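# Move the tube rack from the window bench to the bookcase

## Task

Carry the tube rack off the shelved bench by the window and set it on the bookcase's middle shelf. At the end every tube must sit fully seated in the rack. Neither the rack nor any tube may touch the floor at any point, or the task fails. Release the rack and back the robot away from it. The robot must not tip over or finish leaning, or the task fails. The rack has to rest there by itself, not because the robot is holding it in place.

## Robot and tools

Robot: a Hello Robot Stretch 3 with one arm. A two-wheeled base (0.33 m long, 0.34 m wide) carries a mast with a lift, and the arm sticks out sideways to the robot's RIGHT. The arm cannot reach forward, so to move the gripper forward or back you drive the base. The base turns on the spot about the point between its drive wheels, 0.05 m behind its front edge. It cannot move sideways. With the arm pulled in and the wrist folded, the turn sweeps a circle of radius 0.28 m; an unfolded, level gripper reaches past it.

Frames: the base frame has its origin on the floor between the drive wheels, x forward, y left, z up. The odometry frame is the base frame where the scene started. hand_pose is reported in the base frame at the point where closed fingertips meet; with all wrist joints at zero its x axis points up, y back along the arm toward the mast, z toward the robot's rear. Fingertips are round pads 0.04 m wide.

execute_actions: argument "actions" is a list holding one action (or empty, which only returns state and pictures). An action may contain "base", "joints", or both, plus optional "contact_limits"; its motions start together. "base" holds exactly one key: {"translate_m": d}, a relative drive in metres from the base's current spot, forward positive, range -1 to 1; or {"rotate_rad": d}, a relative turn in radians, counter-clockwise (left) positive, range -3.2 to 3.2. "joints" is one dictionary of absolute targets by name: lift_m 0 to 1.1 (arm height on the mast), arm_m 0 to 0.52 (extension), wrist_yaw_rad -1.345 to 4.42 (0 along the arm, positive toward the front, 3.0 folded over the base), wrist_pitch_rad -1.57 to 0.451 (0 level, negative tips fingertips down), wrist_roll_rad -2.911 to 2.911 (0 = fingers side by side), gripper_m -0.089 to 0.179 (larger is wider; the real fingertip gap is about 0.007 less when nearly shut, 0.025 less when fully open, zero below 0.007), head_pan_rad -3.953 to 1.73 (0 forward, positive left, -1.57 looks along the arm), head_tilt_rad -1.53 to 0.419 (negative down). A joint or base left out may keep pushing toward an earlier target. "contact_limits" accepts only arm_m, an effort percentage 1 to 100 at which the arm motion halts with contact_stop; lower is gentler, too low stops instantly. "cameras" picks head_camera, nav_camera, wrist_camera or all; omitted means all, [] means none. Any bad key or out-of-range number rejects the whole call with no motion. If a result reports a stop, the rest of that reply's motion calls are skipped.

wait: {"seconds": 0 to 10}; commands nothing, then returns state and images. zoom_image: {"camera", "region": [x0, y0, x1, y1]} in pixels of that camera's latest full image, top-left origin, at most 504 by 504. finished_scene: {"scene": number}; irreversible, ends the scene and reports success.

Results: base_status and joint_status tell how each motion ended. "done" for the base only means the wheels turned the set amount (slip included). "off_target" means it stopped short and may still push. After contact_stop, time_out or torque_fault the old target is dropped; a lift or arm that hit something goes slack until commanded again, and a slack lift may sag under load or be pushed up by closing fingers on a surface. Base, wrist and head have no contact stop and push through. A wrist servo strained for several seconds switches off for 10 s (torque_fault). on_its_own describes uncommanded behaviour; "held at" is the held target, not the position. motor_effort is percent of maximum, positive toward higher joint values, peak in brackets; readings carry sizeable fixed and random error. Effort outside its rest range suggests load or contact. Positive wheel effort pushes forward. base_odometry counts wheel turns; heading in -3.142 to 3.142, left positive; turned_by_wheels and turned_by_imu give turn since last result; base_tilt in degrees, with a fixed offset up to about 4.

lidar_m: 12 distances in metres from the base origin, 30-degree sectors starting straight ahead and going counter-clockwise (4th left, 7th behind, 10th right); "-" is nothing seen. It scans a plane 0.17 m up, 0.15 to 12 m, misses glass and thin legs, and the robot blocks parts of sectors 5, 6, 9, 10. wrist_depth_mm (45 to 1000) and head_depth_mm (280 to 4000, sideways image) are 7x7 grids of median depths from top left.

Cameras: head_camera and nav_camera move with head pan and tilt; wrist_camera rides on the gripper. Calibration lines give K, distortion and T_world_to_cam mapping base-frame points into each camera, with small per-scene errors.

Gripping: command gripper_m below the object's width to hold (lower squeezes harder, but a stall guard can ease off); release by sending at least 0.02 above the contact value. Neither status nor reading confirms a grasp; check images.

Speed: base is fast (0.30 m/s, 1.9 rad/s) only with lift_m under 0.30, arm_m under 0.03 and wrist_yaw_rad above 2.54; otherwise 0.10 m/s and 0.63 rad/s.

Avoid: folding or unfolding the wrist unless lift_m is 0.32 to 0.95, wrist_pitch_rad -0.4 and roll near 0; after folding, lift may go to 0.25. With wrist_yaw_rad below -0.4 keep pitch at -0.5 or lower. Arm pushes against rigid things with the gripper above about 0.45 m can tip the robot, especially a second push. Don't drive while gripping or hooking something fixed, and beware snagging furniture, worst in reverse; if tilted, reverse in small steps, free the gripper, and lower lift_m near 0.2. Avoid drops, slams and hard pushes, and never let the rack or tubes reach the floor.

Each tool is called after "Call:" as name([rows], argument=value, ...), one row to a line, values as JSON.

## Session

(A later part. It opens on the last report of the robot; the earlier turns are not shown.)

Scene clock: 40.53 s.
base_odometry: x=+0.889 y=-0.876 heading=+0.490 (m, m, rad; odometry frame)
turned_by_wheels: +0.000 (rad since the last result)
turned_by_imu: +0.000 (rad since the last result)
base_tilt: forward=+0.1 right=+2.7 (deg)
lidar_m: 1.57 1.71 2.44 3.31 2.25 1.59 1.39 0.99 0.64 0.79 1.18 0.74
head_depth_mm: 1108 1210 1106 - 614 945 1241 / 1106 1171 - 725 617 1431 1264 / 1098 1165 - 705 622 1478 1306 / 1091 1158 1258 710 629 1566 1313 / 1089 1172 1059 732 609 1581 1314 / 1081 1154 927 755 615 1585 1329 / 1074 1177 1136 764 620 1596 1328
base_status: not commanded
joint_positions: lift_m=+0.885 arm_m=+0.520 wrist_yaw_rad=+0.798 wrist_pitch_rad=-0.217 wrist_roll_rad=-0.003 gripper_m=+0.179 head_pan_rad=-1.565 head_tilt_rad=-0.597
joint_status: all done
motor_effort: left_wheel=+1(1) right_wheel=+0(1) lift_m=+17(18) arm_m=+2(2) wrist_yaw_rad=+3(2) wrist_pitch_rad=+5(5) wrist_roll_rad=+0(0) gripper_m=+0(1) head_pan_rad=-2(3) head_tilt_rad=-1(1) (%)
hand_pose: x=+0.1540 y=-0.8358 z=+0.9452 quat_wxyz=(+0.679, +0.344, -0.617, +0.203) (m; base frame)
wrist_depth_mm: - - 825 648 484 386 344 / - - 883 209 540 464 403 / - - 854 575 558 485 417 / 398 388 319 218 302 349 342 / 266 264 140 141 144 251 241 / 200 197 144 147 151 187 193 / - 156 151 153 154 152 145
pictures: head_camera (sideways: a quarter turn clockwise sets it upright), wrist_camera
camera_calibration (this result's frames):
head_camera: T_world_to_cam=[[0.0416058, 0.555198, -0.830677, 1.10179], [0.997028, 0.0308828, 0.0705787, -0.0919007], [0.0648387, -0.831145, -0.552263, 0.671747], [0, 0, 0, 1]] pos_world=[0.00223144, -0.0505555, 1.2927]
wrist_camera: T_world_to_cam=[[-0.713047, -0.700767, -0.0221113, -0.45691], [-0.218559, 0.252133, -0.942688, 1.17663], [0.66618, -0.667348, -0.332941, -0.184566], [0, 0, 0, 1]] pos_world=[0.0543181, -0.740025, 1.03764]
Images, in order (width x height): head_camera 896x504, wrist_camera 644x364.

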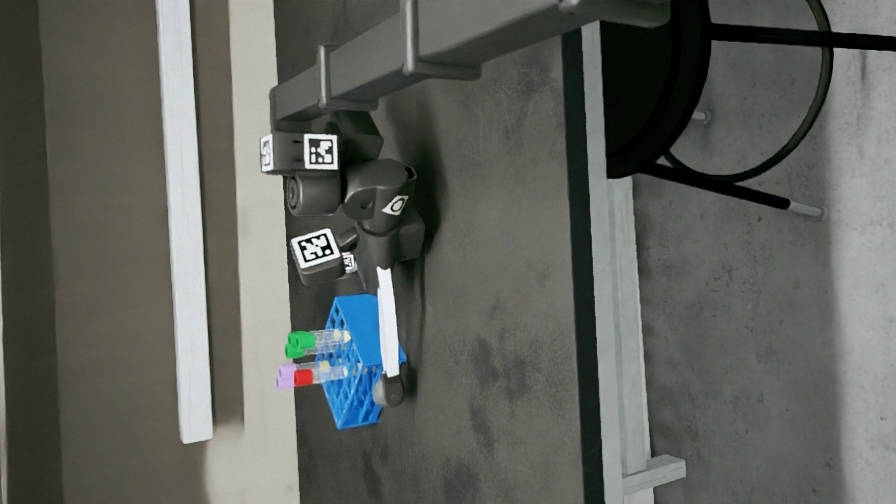

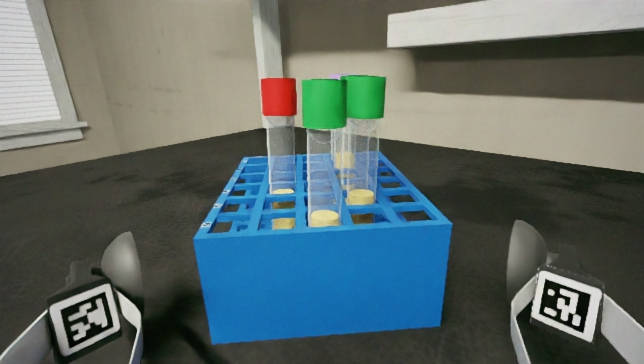

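Call:
execute_actions([
  {"base":{"translate_m":0.03}},
], cameras=[])

Call:
execute_actions([
  {"joints":{"gripper_m":0.07}},
], cameras=[])

Call:
execute_actions([
  {"joints":{"lift_m":0.93}},
], cameras=["wrist_camera"])

Call:
execute_actions([
  {"joints":{"arm_m":0.0,"head_pan_rad":0.3,"head_tilt_rad":-0.4}},
])

Scene clock: 42.13 s.
base_odometry: x=+0.916 y=-0.862 heading=+0.490 (m, m, rad; odometry frame)
turned_by_wheels: +0.000 (rad since the last result)
turned_by_imu: +0.000 (rad since the last result)
base_tilt: forward=+0.0 right=+2.8 (deg)
lidar_m: 1.54 1.68 2.40 2.78 2.30 1.63 1.42 1.01 0.65 0.79 0.75 0.71
head_depth_mm: 1109 1206 1105 - 616 939 1239 / 1097 1172 - 726 617 1464 1274 / 1096 1169 - 706 622 1518 1296 / 1094 1164 1255 711 625 1563 1308 / 1088 1167 891 733 609 1575 1316 / 1083 1164 1121 755 615 1591 1321 / 1076 1176 1132 762 620 1600 1330
base_status: done
joint_positions: lift_m=+0.885 arm_m=+0.520 wrist_yaw_rad=+0.798 wrist_pitch_rad=-0.217 wrist_roll_rad=-0.003 gripper_m=+0.179 head_pan_rad=-1.565 head_tilt_rad=-0.597
joint_status: not commanded
motor_effort: left_wheel=+0(6) right_wheel=+0(6) lift_m=+17(17) arm_m=+2(2) wrist_yaw_rad=+3(3) wrist_pitch_rad=+5(5) wrist_roll_rad=+0(0) gripper_m=+0(1) head_pan_rad=-2(2) head_tilt_rad=-2(2) (%)
hand_pose: x=+0.1540 y=-0.8358 z=+0.9452 quat_wxyz=(+0.679, +0.344, -0.617, +0.203) (m; base frame)
wrist_depth_mm: - - 829 640 512 385 343 / - - 886 646 188 466 400 / - - 864 575 490 480 416 / 399 389 375 217 208 349 342 / 266 263 241 157 142 145 241 / 200 197 178 120 122 125 193 / - 155 146 128 131 136 146
pictures: none
No camera images: the call's "cameras" was empty. Leave "cameras" out to get every camera's image.

Scene clock: 43.70 s.
base_odometry: x=+0.916 y=-0.862 heading=+0.490 (m, m, rad; odometry frame)
turned_by_wheels: +0.000 (rad since the last result)
turned_by_imu: +0.000 (rad since the last result)
base_tilt: forward=+0.0 right=+2.7 (deg)
lidar_m: 1.54 1.68 2.40 2.78 2.30 1.63 1.42 1.01 0.65 0.79 0.76 0.72
head_depth_mm: 1108 1207 1104 - 615 940 1236 / 1099 1172 - 727 618 1465 1273 / 1090 1165 - 704 622 1508 1295 / 1091 1158 1255 711 626 1567 1315 / 1090 1167 948 749 610 1579 1320 / 1082 1160 1112 755 615 1588 1327 / 1076 1177 1130 764 621 1597 1338
base_status: not commanded
joint_positions: lift_m=+0.885 arm_m=+0.520 wrist_yaw_rad=+0.798 wrist_pitch_rad=-0.216 wrist_roll_rad=-0.003 gripper_m=+0.071 head_pan_rad=-1.565 head_tilt_rad=-0.597
joint_status: all done
motor_effort: left_wheel=+0(0) right_wheel=+1(1) lift_m=+17(16) arm_m=+2(2) wrist_yaw_rad=+3(2) wrist_pitch_rad=+5(5) wrist_roll_rad=+0(0) gripper_m=-22(95) head_pan_rad=-2(2) head_tilt_rad=-1(1) (%)
hand_pose: x=+0.1541 y=-0.8359 z=+0.9456 quat_wxyz=(+0.678, +0.343, -0.617, +0.203) (m; base frame)
wrist_depth_mm: - - 825 642 506 389 343 / - - 893 607 538 462 401 / - - 870 159 551 484 415 / 400 393 348 205 304 353 344 / 269 264 152 145 143 252 242 / 201 208 129 129 129 192 186 / 167 153 140 138 138 147 152
pictures: none
No camera images: the call's "cameras" was empty. Leave "cameras" out to get every camera's image.

Scene clock: 44.93 s.
base_odometry: x=+0.916 y=-0.862 heading=+0.490 (m, m, rad; odometry frame)
turned_by_wheels: +0.000 (rad since the last result)
turned_by_imu: +0.000 (rad since the last result)
base_tilt: forward=+0.2 right=+2.7 (deg)
lidar_m: 1.54 1.68 2.40 2.78 2.30 1.63 1.42 1.01 0.65 0.79 0.76 0.71
head_depth_mm: 1109 1209 1179 676 615 941 1240 / 1097 1160 930 725 618 1460 1269 / 1095 1150 - 734 624 1518 1296 / 1092 1160 - 741 625 1569 1306 / 1087 1168 911 749 609 1580 1322 / 1079 1164 1109 756 615 1587 1325 / 1081 1177 1131 764 621 1595 1331
base_status: not commanded
joint_positions: lift_m=+0.930 arm_m=+0.520 wrist_yaw_rad=+0.798 wrist_pitch_rad=-0.234 wrist_roll_rad=-0.003 gripper_m=+0.074 head_pan_rad=-1.565 head_tilt_rad=-0.597
joint_status: all done
motor_effort: left_wheel=+0(0) right_wheel=+0(1) lift_m=+27(25) arm_m=+2(1) wrist_yaw_rad=+3(3) wrist_pitch_rad=+10(10) wrist_roll_rad=+0(0) gripper_m=-18(22) head_pan_rad=-2(2) head_tilt_rad=-1(2) (%)
hand_pose: x=+0.1530 y=-0.8349 z=+0.9856 quat_wxyz=(+0.680, +0.349, -0.614, +0.197) (m; base frame)
wrist_depth_mm: - - 829 642 521 424 347 / - - 886 661 554 449 385 / - - 929 165 569 483 417 / - 494 478 472 464 453 416 / 346 341 153 148 149 328 312 / 262 265 131 131 131 - 243 / 212 201 132 132 132 193 200
pictures: wrist_camera
camera_calibration (this result's frames):
wrist_camera: T_world_to_cam=[[-0.713316, -0.700502, -0.0218344, -0.456068], [-0.229481, 0.262889, -0.937138, 1.2195], [0.662208, -0.663465, -0.348275, -0.150909], [0, 0, 0, 1]] pos_world=[0.0544639, -0.740192, 1.08032]
Images, in order (width x height): wrist_camera 644x364.

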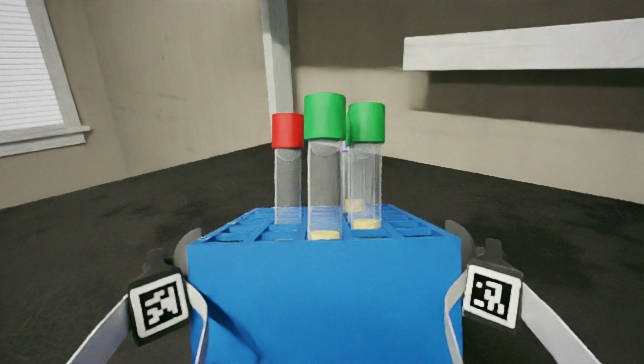

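Scene clock: 49.93 s.
base_odometry: x=+0.916 y=-0.862 heading=+0.490 (m, m, rad; odometry frame)
turned_by_wheels: +0.000 (rad since the last result)
turned_by_imu: +0.001 (rad since the last result)
base_tilt: forward=+0.1 right=+2.7 (deg)
lidar_m: 1.54 1.68 2.40 2.78 2.30 1.63 1.42 1.02 0.65 0.79 0.76 0.71
head_depth_mm: 1523 1613 1722 1824 1961 1847 1489 / 1564 1654 1764 1876 2018 1872 1495 / 1599 1697 1752 1858 2014 1857 1508 / 1633 1731 1815 1908 2062 1895 1518 / 1678 1786 1879 1986 2137 1913 1517 / 1719 1831 1924 2005 2122 1932 1527 / 1775 1898 1960 2124 2314 1937 1536
base_status: not commanded
joint_positions: lift_m=+0.930 arm_m=+0.001 wrist_yaw_rad=+0.799 wrist_pitch_rad=-0.248 wrist_roll_rad=-0.003 gripper_m=+0.074 head_pan_rad=+0.293 head_tilt_rad=-0.409
joint_status: all done
joint sent to its limit — the command would take arm_m past its lower limit, so that joint was sent only as far as its limit.
motor_effort: left_wheel=+1(1) right_wheel=+0(0) lift_m=+27(27) arm_m=-3(6) wrist_yaw_rad=+2(3) wrist_pitch_rad=+14(19) wrist_roll_rad=+0(0) gripper_m=-19(19) head_pan_rad=+5(50) head_tilt_rad=+5(26) (%)
hand_pose: x=+0.1524 y=-0.3156 z=+0.9822 quat_wxyz=(+0.682, +0.353, -0.611, +0.193) (m; base frame)
wrist_depth_mm: - - - - - 877 734 / - - - - - 895 781 / - - - 699 745 724 699 / - - 560 252 443 436 432 / - - 605 140 141 322 309 / - - 134 133 133 - 242 / - - 127 126 126 - 231
pictures: head_camera (sideways: a quarter turn clockwise sets it upright), nav_camera (sideways: a quarter turn counterclockwise sets it upright), wrist_camera
camera_calibration (this result's frames):
head_camera: T_world_to_cam=[[-0.386138, -0.0696574, -0.919807, 1.22065], [-0.324201, 0.943778, 0.064628, -0.0761106], [0.863592, 0.323158, -0.387012, 0.451851], [0, 0, 0, 1]] pos_world=[0.056451, 0.0108398, 1.30256]
nav_camera: T_world_to_cam=[[0.316559, 0.111137, 0.94204, -1.18107], [0.254719, -0.966597, 0.0284393, 0.0134927], [0.913734, 0.230952, -0.334293, 0.397717], [0, 0, 0, 1]] pos_world=[0.00703443, 0.0524488, 1.24519]
wrist_camera: T_world_to_cam=[[-0.712771, -0.701066, -0.0215339, -0.0933869], [-0.239104, 0.271729, -0.932198, 1.07905], [0.659384, -0.659294, -0.361308, 0.207443], [0, 0, 0, 1]] pos_world=[0.0546573, -0.221914, 1.07883]
Images, in order (width x height): head_camera 896x504, nav_camera 672x504, wrist_camera 644x364.

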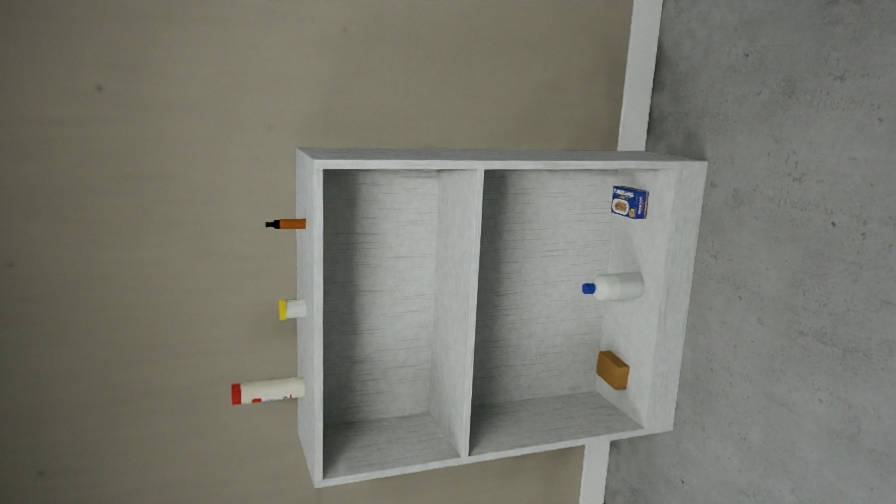

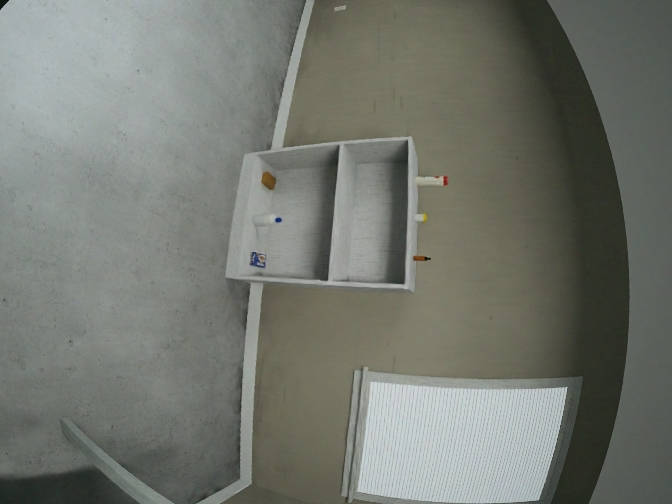

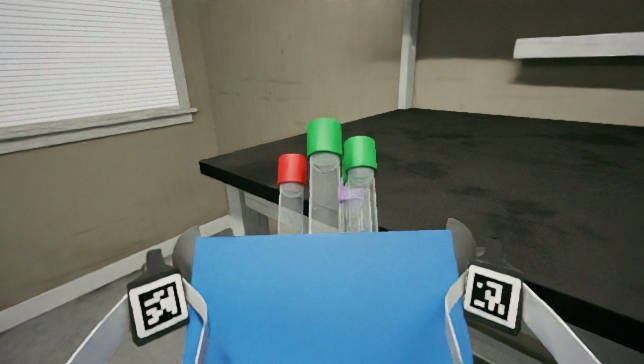

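Call:
execute_actions([
  {"base":{"rotate_rad":0.72},"joints":{"gripper_m":0.055,"wrist_pitch_rad":-0.05}},
], cameras=[])

Call:
execute_actions([
  {"base":{"translate_m":1.0},"joints":{"lift_m":0.62,"wrist_yaw_rad":0.4}},
], cameras=[])

Call:
execute_actions([
  {"base":{"rotate_rad":0.95},"joints":{"wrist_yaw_rad":0,"head_pan_rad":-1.57,"head_tilt_rad":-0.8}},
])

Scene clock: 52.27 s.
base_odometry: x=+0.916 y=-0.862 heading=+1.210 (m, m, rad; odometry frame)
turned_by_wheels: +0.720 (rad since the last result)
turned_by_imu: +0.719 (rad since the last result)
base_tilt: forward=+0.0 right=+2.9 (deg)
lidar_m: 1.80 2.97 2.80 1.90 1.56 1.42 1.01 0.65 0.79 0.72 1.84 1.54
head_depth_mm: 2013 2112 2205 2357 2383 1856 1491 / 2236 2355 2473 2675 2503 1867 1486 / 2504 2670 2848 3070 2521 1876 1502 / 2845 3083 3341 3427 2527 1895 1501 / 3334 3598 3820 3979 2580 1929 1518 / 3361 3548 3747 3749 2607 1909 1532 / 3226 3290 3494 3608 2627 1935 1529
base_status: done
joint_positions: lift_m=+0.930 arm_m=+0.001 wrist_yaw_rad=+0.799 wrist_pitch_rad=-0.101 wrist_roll_rad=-0.003 gripper_m=+0.063 head_pan_rad=+0.293 head_tilt_rad=-0.409
joint_status: wrist_pitch_rad off_target (ended at -0.101, target -0.050); gripper_m off_target (ended at +0.063, target +0.055)
on_its_own: gripper_m is held at +0.062, not at your +0.055, by its stall guard, which is still easing
motor_effort: left_wheel=-3(8) right_wheel=+2(6) lift_m=+27(27) arm_m=-3(2) wrist_yaw_rad=+2(2) wrist_pitch_rad=+15(16) wrist_roll_rad=+0(0) gripper_m=-23(85) head_pan_rad=+4(4) head_tilt_rad=+5(5) (%)
hand_pose: x=+0.1596 y=-0.3225 z=+1.0186 quat_wxyz=(+0.666, +0.307, -0.635, +0.242) (m; base frame)
wrist_depth_mm: - - - - - - - / - - - - - - - / - - - - - - - / - - - - - - - / - - - 140 140 - 449 / - - 133 133 133 - 380 / - - 127 127 126 - 430
pictures: none
No camera images: the call's "cameras" was empty. Leave "cameras" out to get every camera's image.

Scene clock: 63.47 s.
base_odometry: x=+1.269 y=+0.074 heading=+1.210 (m, m, rad; odometry frame)
turned_by_wheels: +0.000 (rad since the last result)
turned_by_imu: -0.002 (rad since the last result)
base_tilt: forward=+0.1 right=+2.6 (deg)
lidar_m: 0.81 1.66 2.11 2.61 2.32 2.33 1.61 1.15 1.88 1.30 0.83 0.79
head_depth_mm: 1100 1154 1219 1282 1362 1447 1442 / 1220 1286 1361 1449 1547 1649 1493 / 1362 1451 1546 1654 1795 1815 1500 / 1558 1670 1793 1950 2126 1905 1513 / 1801 1955 2135 2365 2434 1900 1518 / 2151 2357 2632 2976 2590 1924 1534 / 2564 2752 2868 3050 2643 1926 1541
base_status: done
joint_positions: lift_m=+0.620 arm_m=+0.001 wrist_yaw_rad=+0.402 wrist_pitch_rad=-0.100 wrist_roll_rad=-0.003 gripper_m=+0.072 head_pan_rad=+0.293 head_tilt_rad=-0.409
joint_status: all done
on_its_own: gripper_m is held at +0.071, not at your +0.055, by its stall guard, which is not easing now
motor_effort: left_wheel=-3(5) right_wheel=+2(7) lift_m=+18(25) arm_m=-2(3) wrist_yaw_rad=-3(7) wrist_pitch_rad=+15(15) wrist_roll_rad=+0(0) gripper_m=-19(22) head_pan_rad=+5(5) head_tilt_rad=+5(5) (%)
hand_pose: x=+0.0774 y=-0.3788 z=+0.7094 quat_wxyz=(+0.700, +0.176, -0.684, +0.106) (m; base frame)
wrist_depth_mm: 611 685 729 939 - - - / 631 704 751 961 - - - / 642 720 762 926 - - - / 554 629 658 252 - - - / 668 755 700 141 140 - - / 686 748 133 133 133 - - / 689 824 127 127 126 - -
pictures: none
No camera images: the call's "cameras" was empty. Leave "cameras" out to get every camera's image.

Scene clock: 65.93 s.
base_odometry: x=+1.269 y=+0.074 heading=+2.160 (m, m, rad; odometry frame)
turned_by_wheels: +0.950 (rad since the last result)
turned_by_imu: +0.949 (rad since the last result)
base_tilt: forward=+0.1 right=+2.6 (deg)
lidar_m: 2.11 2.61 2.36 2.32 1.62 1.15 1.17 1.41 0.82 0.79 0.81 1.48
head_depth_mm: 832 947 1046 979 1408 1318 1184 / 834 949 1054 989 1422 1298 1194 / 755 955 1064 996 750 629 - / 841 958 1080 1006 1444 1315 1193 / 846 961 1078 1012 1444 1350 1197 / 754 968 1091 1026 1295 1360 1209 / 869 852 945 997 1577 1397 1214
base_status: done
joint_positions: lift_m=+0.620 arm_m=+0.001 wrist_yaw_rad=+0.002 wrist_pitch_rad=-0.100 wrist_roll_rad=-0.003 gripper_m=+0.072 head_pan_rad=-1.563 head_tilt_rad=-0.790
joint_status: all done
on_its_own: gripper_m is held at +0.071, not at your +0.055, by its stall guard, which is not easing now
motor_effort: left_wheel=-2(9) right_wheel=+2(8) lift_m=+19(18) arm_m=-2(3) wrist_yaw_rad=-2(4) wrist_pitch_rad=+15(15) wrist_roll_rad=+0(0) gripper_m=-20(20) head_pan_rad=-3(50) head_tilt_rad=-5(33) (%)
hand_pose: x=-0.0209 y=-0.3990 z=+0.7094 quat_wxyz=(+0.707, +0.036, -0.705, -0.035) (m; base frame)
wrist_depth_mm: 490 658 677 689 684 671 489 / 511 653 707 704 705 675 521 / 762 644 735 721 726 665 523 / 789 557 608 252 543 595 764 / 834 642 776 140 140 642 815 / 872 555 133 133 133 - 839 / 908 669 127 126 126 645 874
pictures: head_camera (sideways: a quarter turn clockwise sets it upright), nav_camera (sideways: a quarter turn counterclockwise sets it upright), wrist_camera
camera_calibration (this result's frames):
head_camera: T_world_to_cam=[[0.0392459, 0.704499, -0.708619, 0.942706], [0.99707, 0.0189862, 0.0740972, -0.0964634], [0.0656554, -0.709451, -0.70169, 0.866121], [0, 0, 0, 1]] pos_world=[0.00231785, -0.0478337, 1.28292]
nav_camera: T_world_to_cam=[[0.0202195, -0.66159, 0.749593, -0.928294], [-0.999119, 0.014215, 0.0394964, 0.00676315], [-0.0367859, -0.749731, -0.66072, 0.828236], [0, 0, 0, 1]] pos_world=[0.0559943, 0.00670765, 1.24281]
wrist_camera: T_world_to_cam=[[-0.999564, 0.0164018, -0.0245472, 0.00112735], [0.0275518, 0.219554, -0.975211, 0.821234], [-0.0106058, -0.975463, -0.21991, -0.0722967], [0, 0, 0, 1]] pos_world=[-0.0222663, -0.250846, 0.785005]
Images, in order (width x height): head_camera 896x504, nav_camera 672x504, wrist_camera 644x364.

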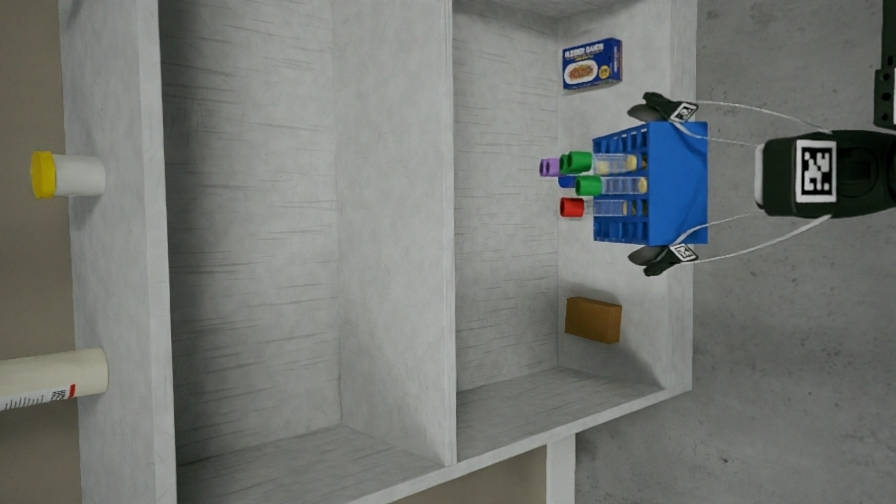

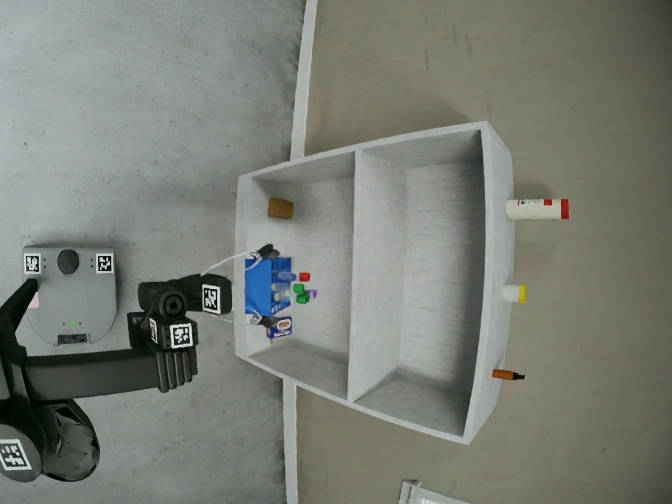

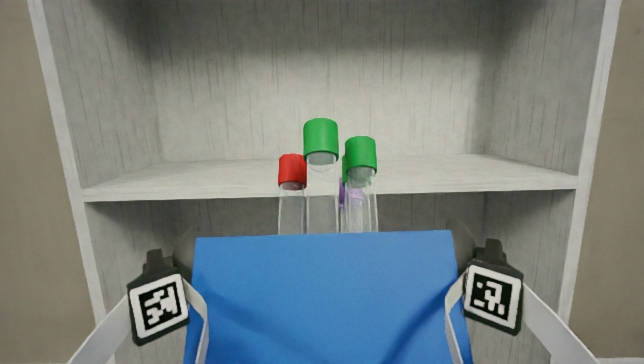

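Call:
execute_actions([
  {"joints":{"lift_m":0.69}},
], cameras=[])

Call:
execute_actions([
  {"joints":{"arm_m":0.38}},
], cameras=["head_camera"])

Call:
execute_actions([
  {"joints":{"lift_m":0.62}},
], cameras=["head_camera","wrist_camera"])

Scene clock: 67.53 s.
base_odometry: x=+1.269 y=+0.074 heading=+2.160 (m, m, rad; odometry frame)
turned_by_wheels: +0.000 (rad since the last result)
turned_by_imu: +0.000 (rad since the last result)
base_tilt: forward=+0.0 right=+2.8 (deg)
lidar_m: 2.11 2.61 2.35 2.32 1.62 1.15 1.17 1.41 0.83 0.79 0.81 1.49
head_depth_mm: 832 948 1048 979 1407 1321 1214 / 835 951 1061 986 1428 1322 1223 / 754 956 1062 993 596 964 - / 842 955 1075 1004 1433 1332 1195 / 850 965 1088 1018 1442 1344 1201 / 757 971 1089 1023 1294 1360 1207 / 869 853 942 999 1576 1395 1212
base_status: not commanded
joint_positions: lift_m=+0.690 arm_m=+0.001 wrist_yaw_rad=+0.002 wrist_pitch_rad=-0.100 wrist_roll_rad=-0.003 gripper_m=+0.072 head_pan_rad=-1.563 head_tilt_rad=-0.790
joint_status: all done
on_its_own: gripper_m is held at +0.071, not at your +0.055, by its stall guard, which is not easing now
motor_effort: left_wheel=-3(2) right_wheel=+2(2) lift_m=+27(31) arm_m=-2(2) wrist_yaw_rad=-3(3) wrist_pitch_rad=+15(15) wrist_roll_rad=+0(1) gripper_m=-19(20) head_pan_rad=-3(4) head_tilt_rad=-6(5) (%)
hand_pose: x=-0.0209 y=-0.3990 z=+0.7789 quat_wxyz=(+0.707, +0.036, -0.705, -0.035) (m; base frame)
wrist_depth_mm: 489 607 687 669 672 622 490 / 513 646 707 721 705 666 517 / 768 649 734 717 733 668 524 / 808 641 751 252 752 619 782 / 836 546 511 140 140 551 799 / 877 555 133 133 133 - 833 / 903 675 127 126 127 644 869
pictures: none
No camera images: the call's "cameras" was empty. Leave "cameras" out to get every camera's image.

Scene clock: 71.53 s.
base_odometry: x=+1.269 y=+0.074 heading=+2.160 (m, m, rad; odometry frame)
turned_by_wheels: +0.000 (rad since the last result)
turned_by_imu: +0.000 (rad since the last result)
base_tilt: forward=+0.2 right=+2.7 (deg)
lidar_m: 2.11 2.61 2.35 2.32 1.62 1.15 1.17 1.41 0.83 0.79 0.81 1.49
head_depth_mm: 831 947 1045 949 1402 - 1158 / 837 949 1051 - 1430 1321 1181 / 754 954 1054 - 1422 1336 1194 / 843 962 1078 1009 1448 1342 1192 / 849 962 1083 1016 1440 1349 1198 / 756 965 1091 1025 1296 1358 1203 / 871 854 944 996 1570 1401 1219
base_status: not commanded
joint_positions: lift_m=+0.690 arm_m=+0.380 wrist_yaw_rad=+0.001 wrist_pitch_rad=-0.100 wrist_roll_rad=-0.003 gripper_m=+0.072 head_pan_rad=-1.563 head_tilt_rad=-0.790
joint_status: all done
on_its_own: gripper_m is held at +0.071, not at your +0.055, by its stall guard, which is not easing now
motor_effort: left_wheel=-3(3) right_wheel=+2(2) lift_m=+27(28) arm_m=+2(3) wrist_yaw_rad=-1(2) wrist_pitch_rad=+15(15) wrist_roll_rad=+0(0) gripper_m=-20(20) head_pan_rad=-3(3) head_tilt_rad=-5(6) (%)
hand_pose: x=-0.0212 y=-0.7773 z=+0.7789 quat_wxyz=(+0.707, +0.036, -0.705, -0.035) (m; base frame)
wrist_depth_mm: 335 334 334 334 334 333 333 / 347 344 347 346 344 346 344 / 358 357 358 353 356 356 356 / 374 372 370 252 371 372 371 / 390 387 379 140 140 381 381 / 342 351 133 133 133 - 314 / 265 247 127 127 127 238 247
pictures: head_camera (sideways: a quarter turn clockwise sets it upright)
camera_calibration (this result's frames):
head_camera: T_world_to_cam=[[0.0393607, 0.704512, -0.7086, 0.942681], [0.997073, 0.0188215, 0.0740975, -0.0964638], [0.0655394, -0.709443, -0.701709, 0.866147], [0, 0, 0, 1]] pos_world=[0.00231004, -0.0478326, 1.28291]
Images, in order (width x height): head_camera 896x504.

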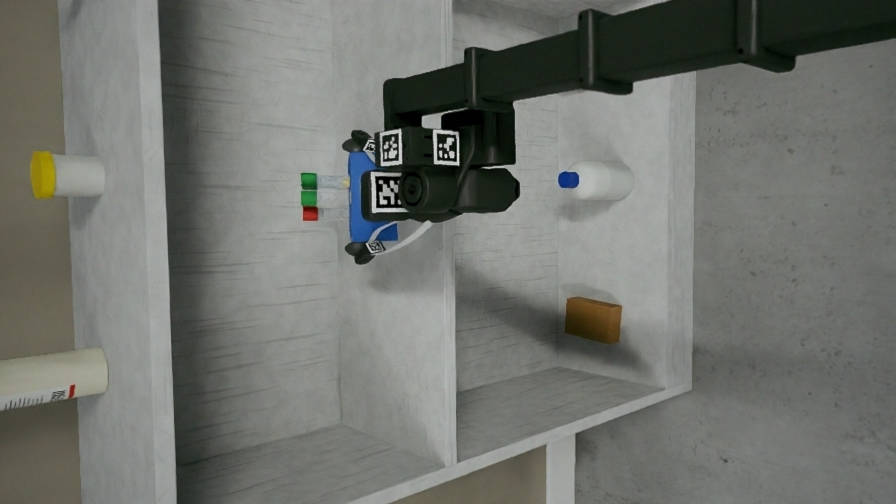

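Scene clock: 73.00 s.
base_odometry: x=+1.269 y=+0.074 heading=+2.160 (m, m, rad; odometry frame)
turned_by_wheels: +0.000 (rad since the last result)
turned_by_imu: +0.000 (rad since the last result)
base_tilt: forward=-0.1 right=+2.8 (deg)
lidar_m: 2.11 2.62 2.35 2.32 1.62 1.15 1.17 1.41 0.82 0.79 0.81 1.49
head_depth_mm: 830 946 1046 978 1402 1318 - / 837 953 1057 957 1403 1327 1179 / 755 955 1051 - 1366 1340 1187 / 841 960 1081 1007 1442 1337 1192 / 847 964 1085 1016 1446 1348 1204 / 754 966 1093 1022 1295 1359 1207 / 870 852 945 998 1567 1393 1210
base_status: not commanded
joint_positions: lift_m=+0.620 arm_m=+0.380 wrist_yaw_rad=+0.001 wrist_pitch_rad=-0.058 wrist_roll_rad=-0.003 gripper_m=+0.072 head_pan_rad=-1.563 head_tilt_rad=-0.790
joint_status: all done
on_its_own: gripper_m is held at +0.071, not at your +0.055, by its stall guard, which is not easing now
motor_effort: left_wheel=-2(3) right_wheel=+2(2) lift_m=+16(26) arm_m=+1(2) wrist_yaw_rad=-1(1) wrist_pitch_rad=+2(15) wrist_roll_rad=+0(0) gripper_m=-20(19) head_pan_rad=-3(3) head_tilt_rad=-5(6) (%)
hand_pose: x=-0.0212 y=-0.7791 z=+0.7201 quat_wxyz=(+0.708, +0.021, -0.706, -0.020) (m; base frame)
wrist_depth_mm: 342 338 341 338 338 339 339 / 350 348 349 349 351 348 348 / 361 359 360 151 357 357 360 / 372 369 370 369 367 365 371 / 356 354 179 172 159 332 311 / 239 244 131 131 131 - 216 / 180 168 135 134 135 160 166
pictures: head_camera (sideways: a quarter turn clockwise sets it upright), wrist_camera
camera_calibration (this result's frames):
head_camera: T_world_to_cam=[[0.0393607, 0.704523, -0.708589, 0.942666], [0.997073, 0.0188203, 0.0740977, -0.096464], [0.0655394, -0.709431, -0.701721, 0.866162], [0, 0, 0, 1]] pos_world=[0.00231004, -0.0478322, 1.28291]
wrist_camera: T_world_to_cam=[[-0.999544, 0.0164947, -0.0253068, 0.00796014], [0.0278456, 0.178349, -0.983573, 0.889116], [-0.0117103, -0.983829, -0.178726, -0.476964], [0, 0, 0, 1]] pos_world=[-0.0223869, -0.627955, 0.789466]
Images, in order (width x height): head_camera 896x504, wrist_camera 644x364.

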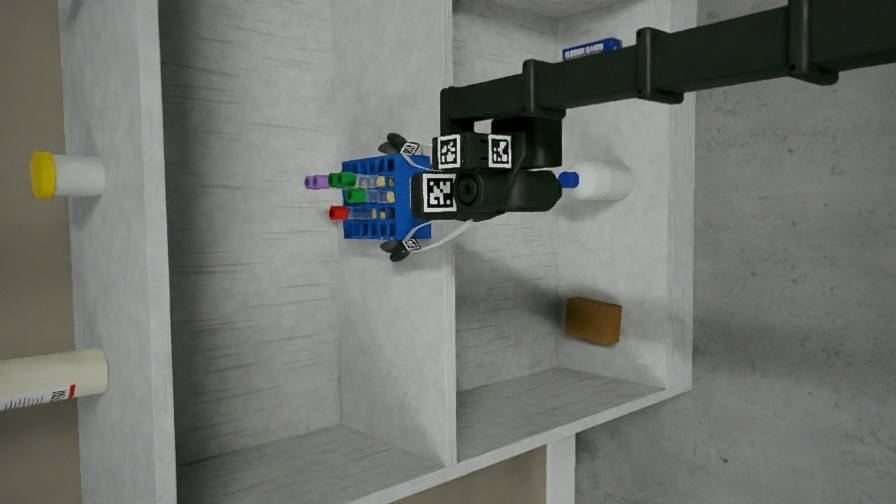

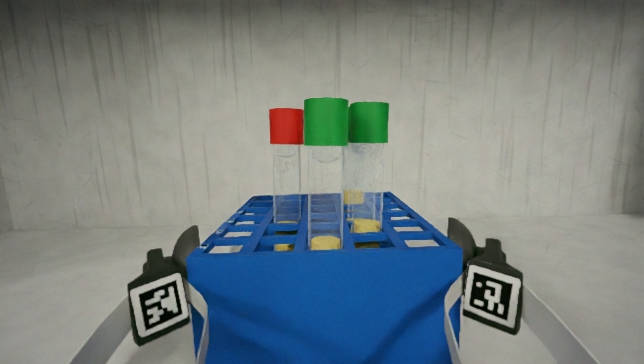

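Call:
execute_actions([
  {"joints":{"gripper_m":0.17}},
], cameras=[])

Call:
execute_actions([
  {"joints":{"arm_m":0.0}},
], cameras=["wrist_camera"])

Call:
finished_scene(scene=1)

Scene clock: 74.57 s.
base_odometry: x=+1.269 y=+0.074 heading=+2.160 (m, m, rad; odometry frame)
turned_by_wheels: +0.000 (rad since the last result)
turned_by_imu: +0.000 (rad since the last result)
base_tilt: forward=+0.0 right=+2.8 (deg)
lidar_m: 2.10 2.61 2.35 2.32 1.62 1.15 1.17 1.41 0.83 0.79 0.81 1.49
head_depth_mm: 833 947 1044 977 1403 1321 - / 835 950 1056 956 1411 1322 1185 / 754 955 1050 934 1364 1333 1185 / 845 959 1079 1006 1444 1345 1194 / 846 965 1084 1014 1440 1351 1201 / 754 966 1089 1028 1295 1357 1205 / 869 853 946 996 1581 1387 1214
base_status: not commanded
joint_positions: lift_m=+0.620 arm_m=+0.380 wrist_yaw_rad=+0.001 wrist_pitch_rad=-0.073 wrist_roll_rad=-0.003 gripper_m=+0.170 head_pan_rad=-1.563 head_tilt_rad=-0.790
joint_status: all done
motor_effort: left_wheel=-3(3) right_wheel=+2(2) lift_m=+16(17) arm_m=+2(1) wrist_yaw_rad=-1(1) wrist_pitch_rad=+7(8) wrist_roll_rad=+0(0) gripper_m=+1(84) head_pan_rad=-4(4) head_tilt_rad=-5(5) (%)
hand_pose: x=-0.0212 y=-0.7785 z=+0.7161 quat_wxyz=(+0.708, +0.027, -0.705, -0.026) (m; base frame)
wrist_depth_mm: 338 339 338 336 336 336 337 / 349 350 349 349 347 347 348 / 359 358 359 151 358 357 359 / 369 372 370 366 364 367 369 / 336 332 192 155 163 323 294 / 229 223 134 134 135 211 212 / - 163 139 139 140 161 153
pictures: none
No camera images: the call's "cameras" was empty. Leave "cameras" out to get every camera's image.

Scene clock: 78.57 s.
base_odometry: x=+1.269 y=+0.074 heading=+2.160 (m, m, rad; odometry frame)
turned_by_wheels: +0.000 (rad since the last result)
turned_by_imu: +0.000 (rad since the last result)
base_tilt: forward=+0.2 right=+2.7 (deg)
lidar_m: 2.11 2.61 2.36 2.32 1.62 1.15 1.17 1.41 0.83 0.80 0.81 1.48
head_depth_mm: 829 947 1047 980 1410 1315 1186 / 835 950 1053 986 1419 1329 1195 / 756 954 1051 949 1428 1337 - / 844 961 1077 1009 1446 1349 1188 / 848 966 1081 1014 1446 1351 1201 / 756 967 1086 1024 1288 1364 1209 / 870 856 943 996 1565 1389 1208
base_status: not commanded
joint_positions: lift_m=+0.620 arm_m=+0.001 wrist_yaw_rad=+0.001 wrist_pitch_rad=-0.072 wrist_roll_rad=-0.003 gripper_m=+0.170 head_pan_rad=-1.563 head_tilt_rad=-0.790
joint_status: all done
joint sent to its limit — the command would take arm_m past its lower limit, so that joint was sent only as far as its limit.
motor_effort: left_wheel=-3(3) right_wheel=+2(2) lift_m=+16(17) arm_m=-3(1) wrist_yaw_rad=-1(1) wrist_pitch_rad=+7(7) wrist_roll_rad=+0(0) gripper_m=+0(1) head_pan_rad=-3(3) head_tilt_rad=-6(6) (%)
hand_pose: x=-0.0213 y=-0.4002 z=+0.7164 quat_wxyz=(+0.708, +0.026, -0.705, -0.026) (m; base frame)
wrist_depth_mm: 517 655 688 692 687 663 494 / 510 656 701 704 699 664 521 / 769 640 741 717 725 672 527 / 802 566 612 506 564 586 768 / 823 659 782 794 786 730 805 / 860 758 789 806 802 793 830 / 886 674 840 841 833 750 866
pictures: wrist_camera
camera_calibration (this result's frames):
wrist_camera: T_world_to_cam=[[-0.99954, 0.0170743, -0.0250467, 0.00160746], [0.0278692, 0.192598, -0.980882, 0.821672], [-0.011924, -0.981129, -0.192985, -0.0935831], [0, 0, 0, 1]] pos_world=[-0.0224085, -0.250097, 0.787943]
Images, in order (width x height): wrist_camera 644x364.

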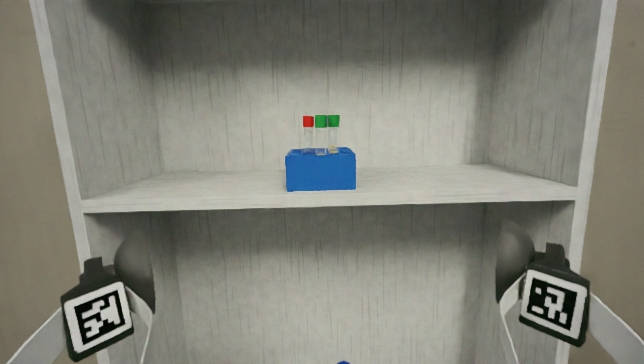

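The scene is finished: the task was done.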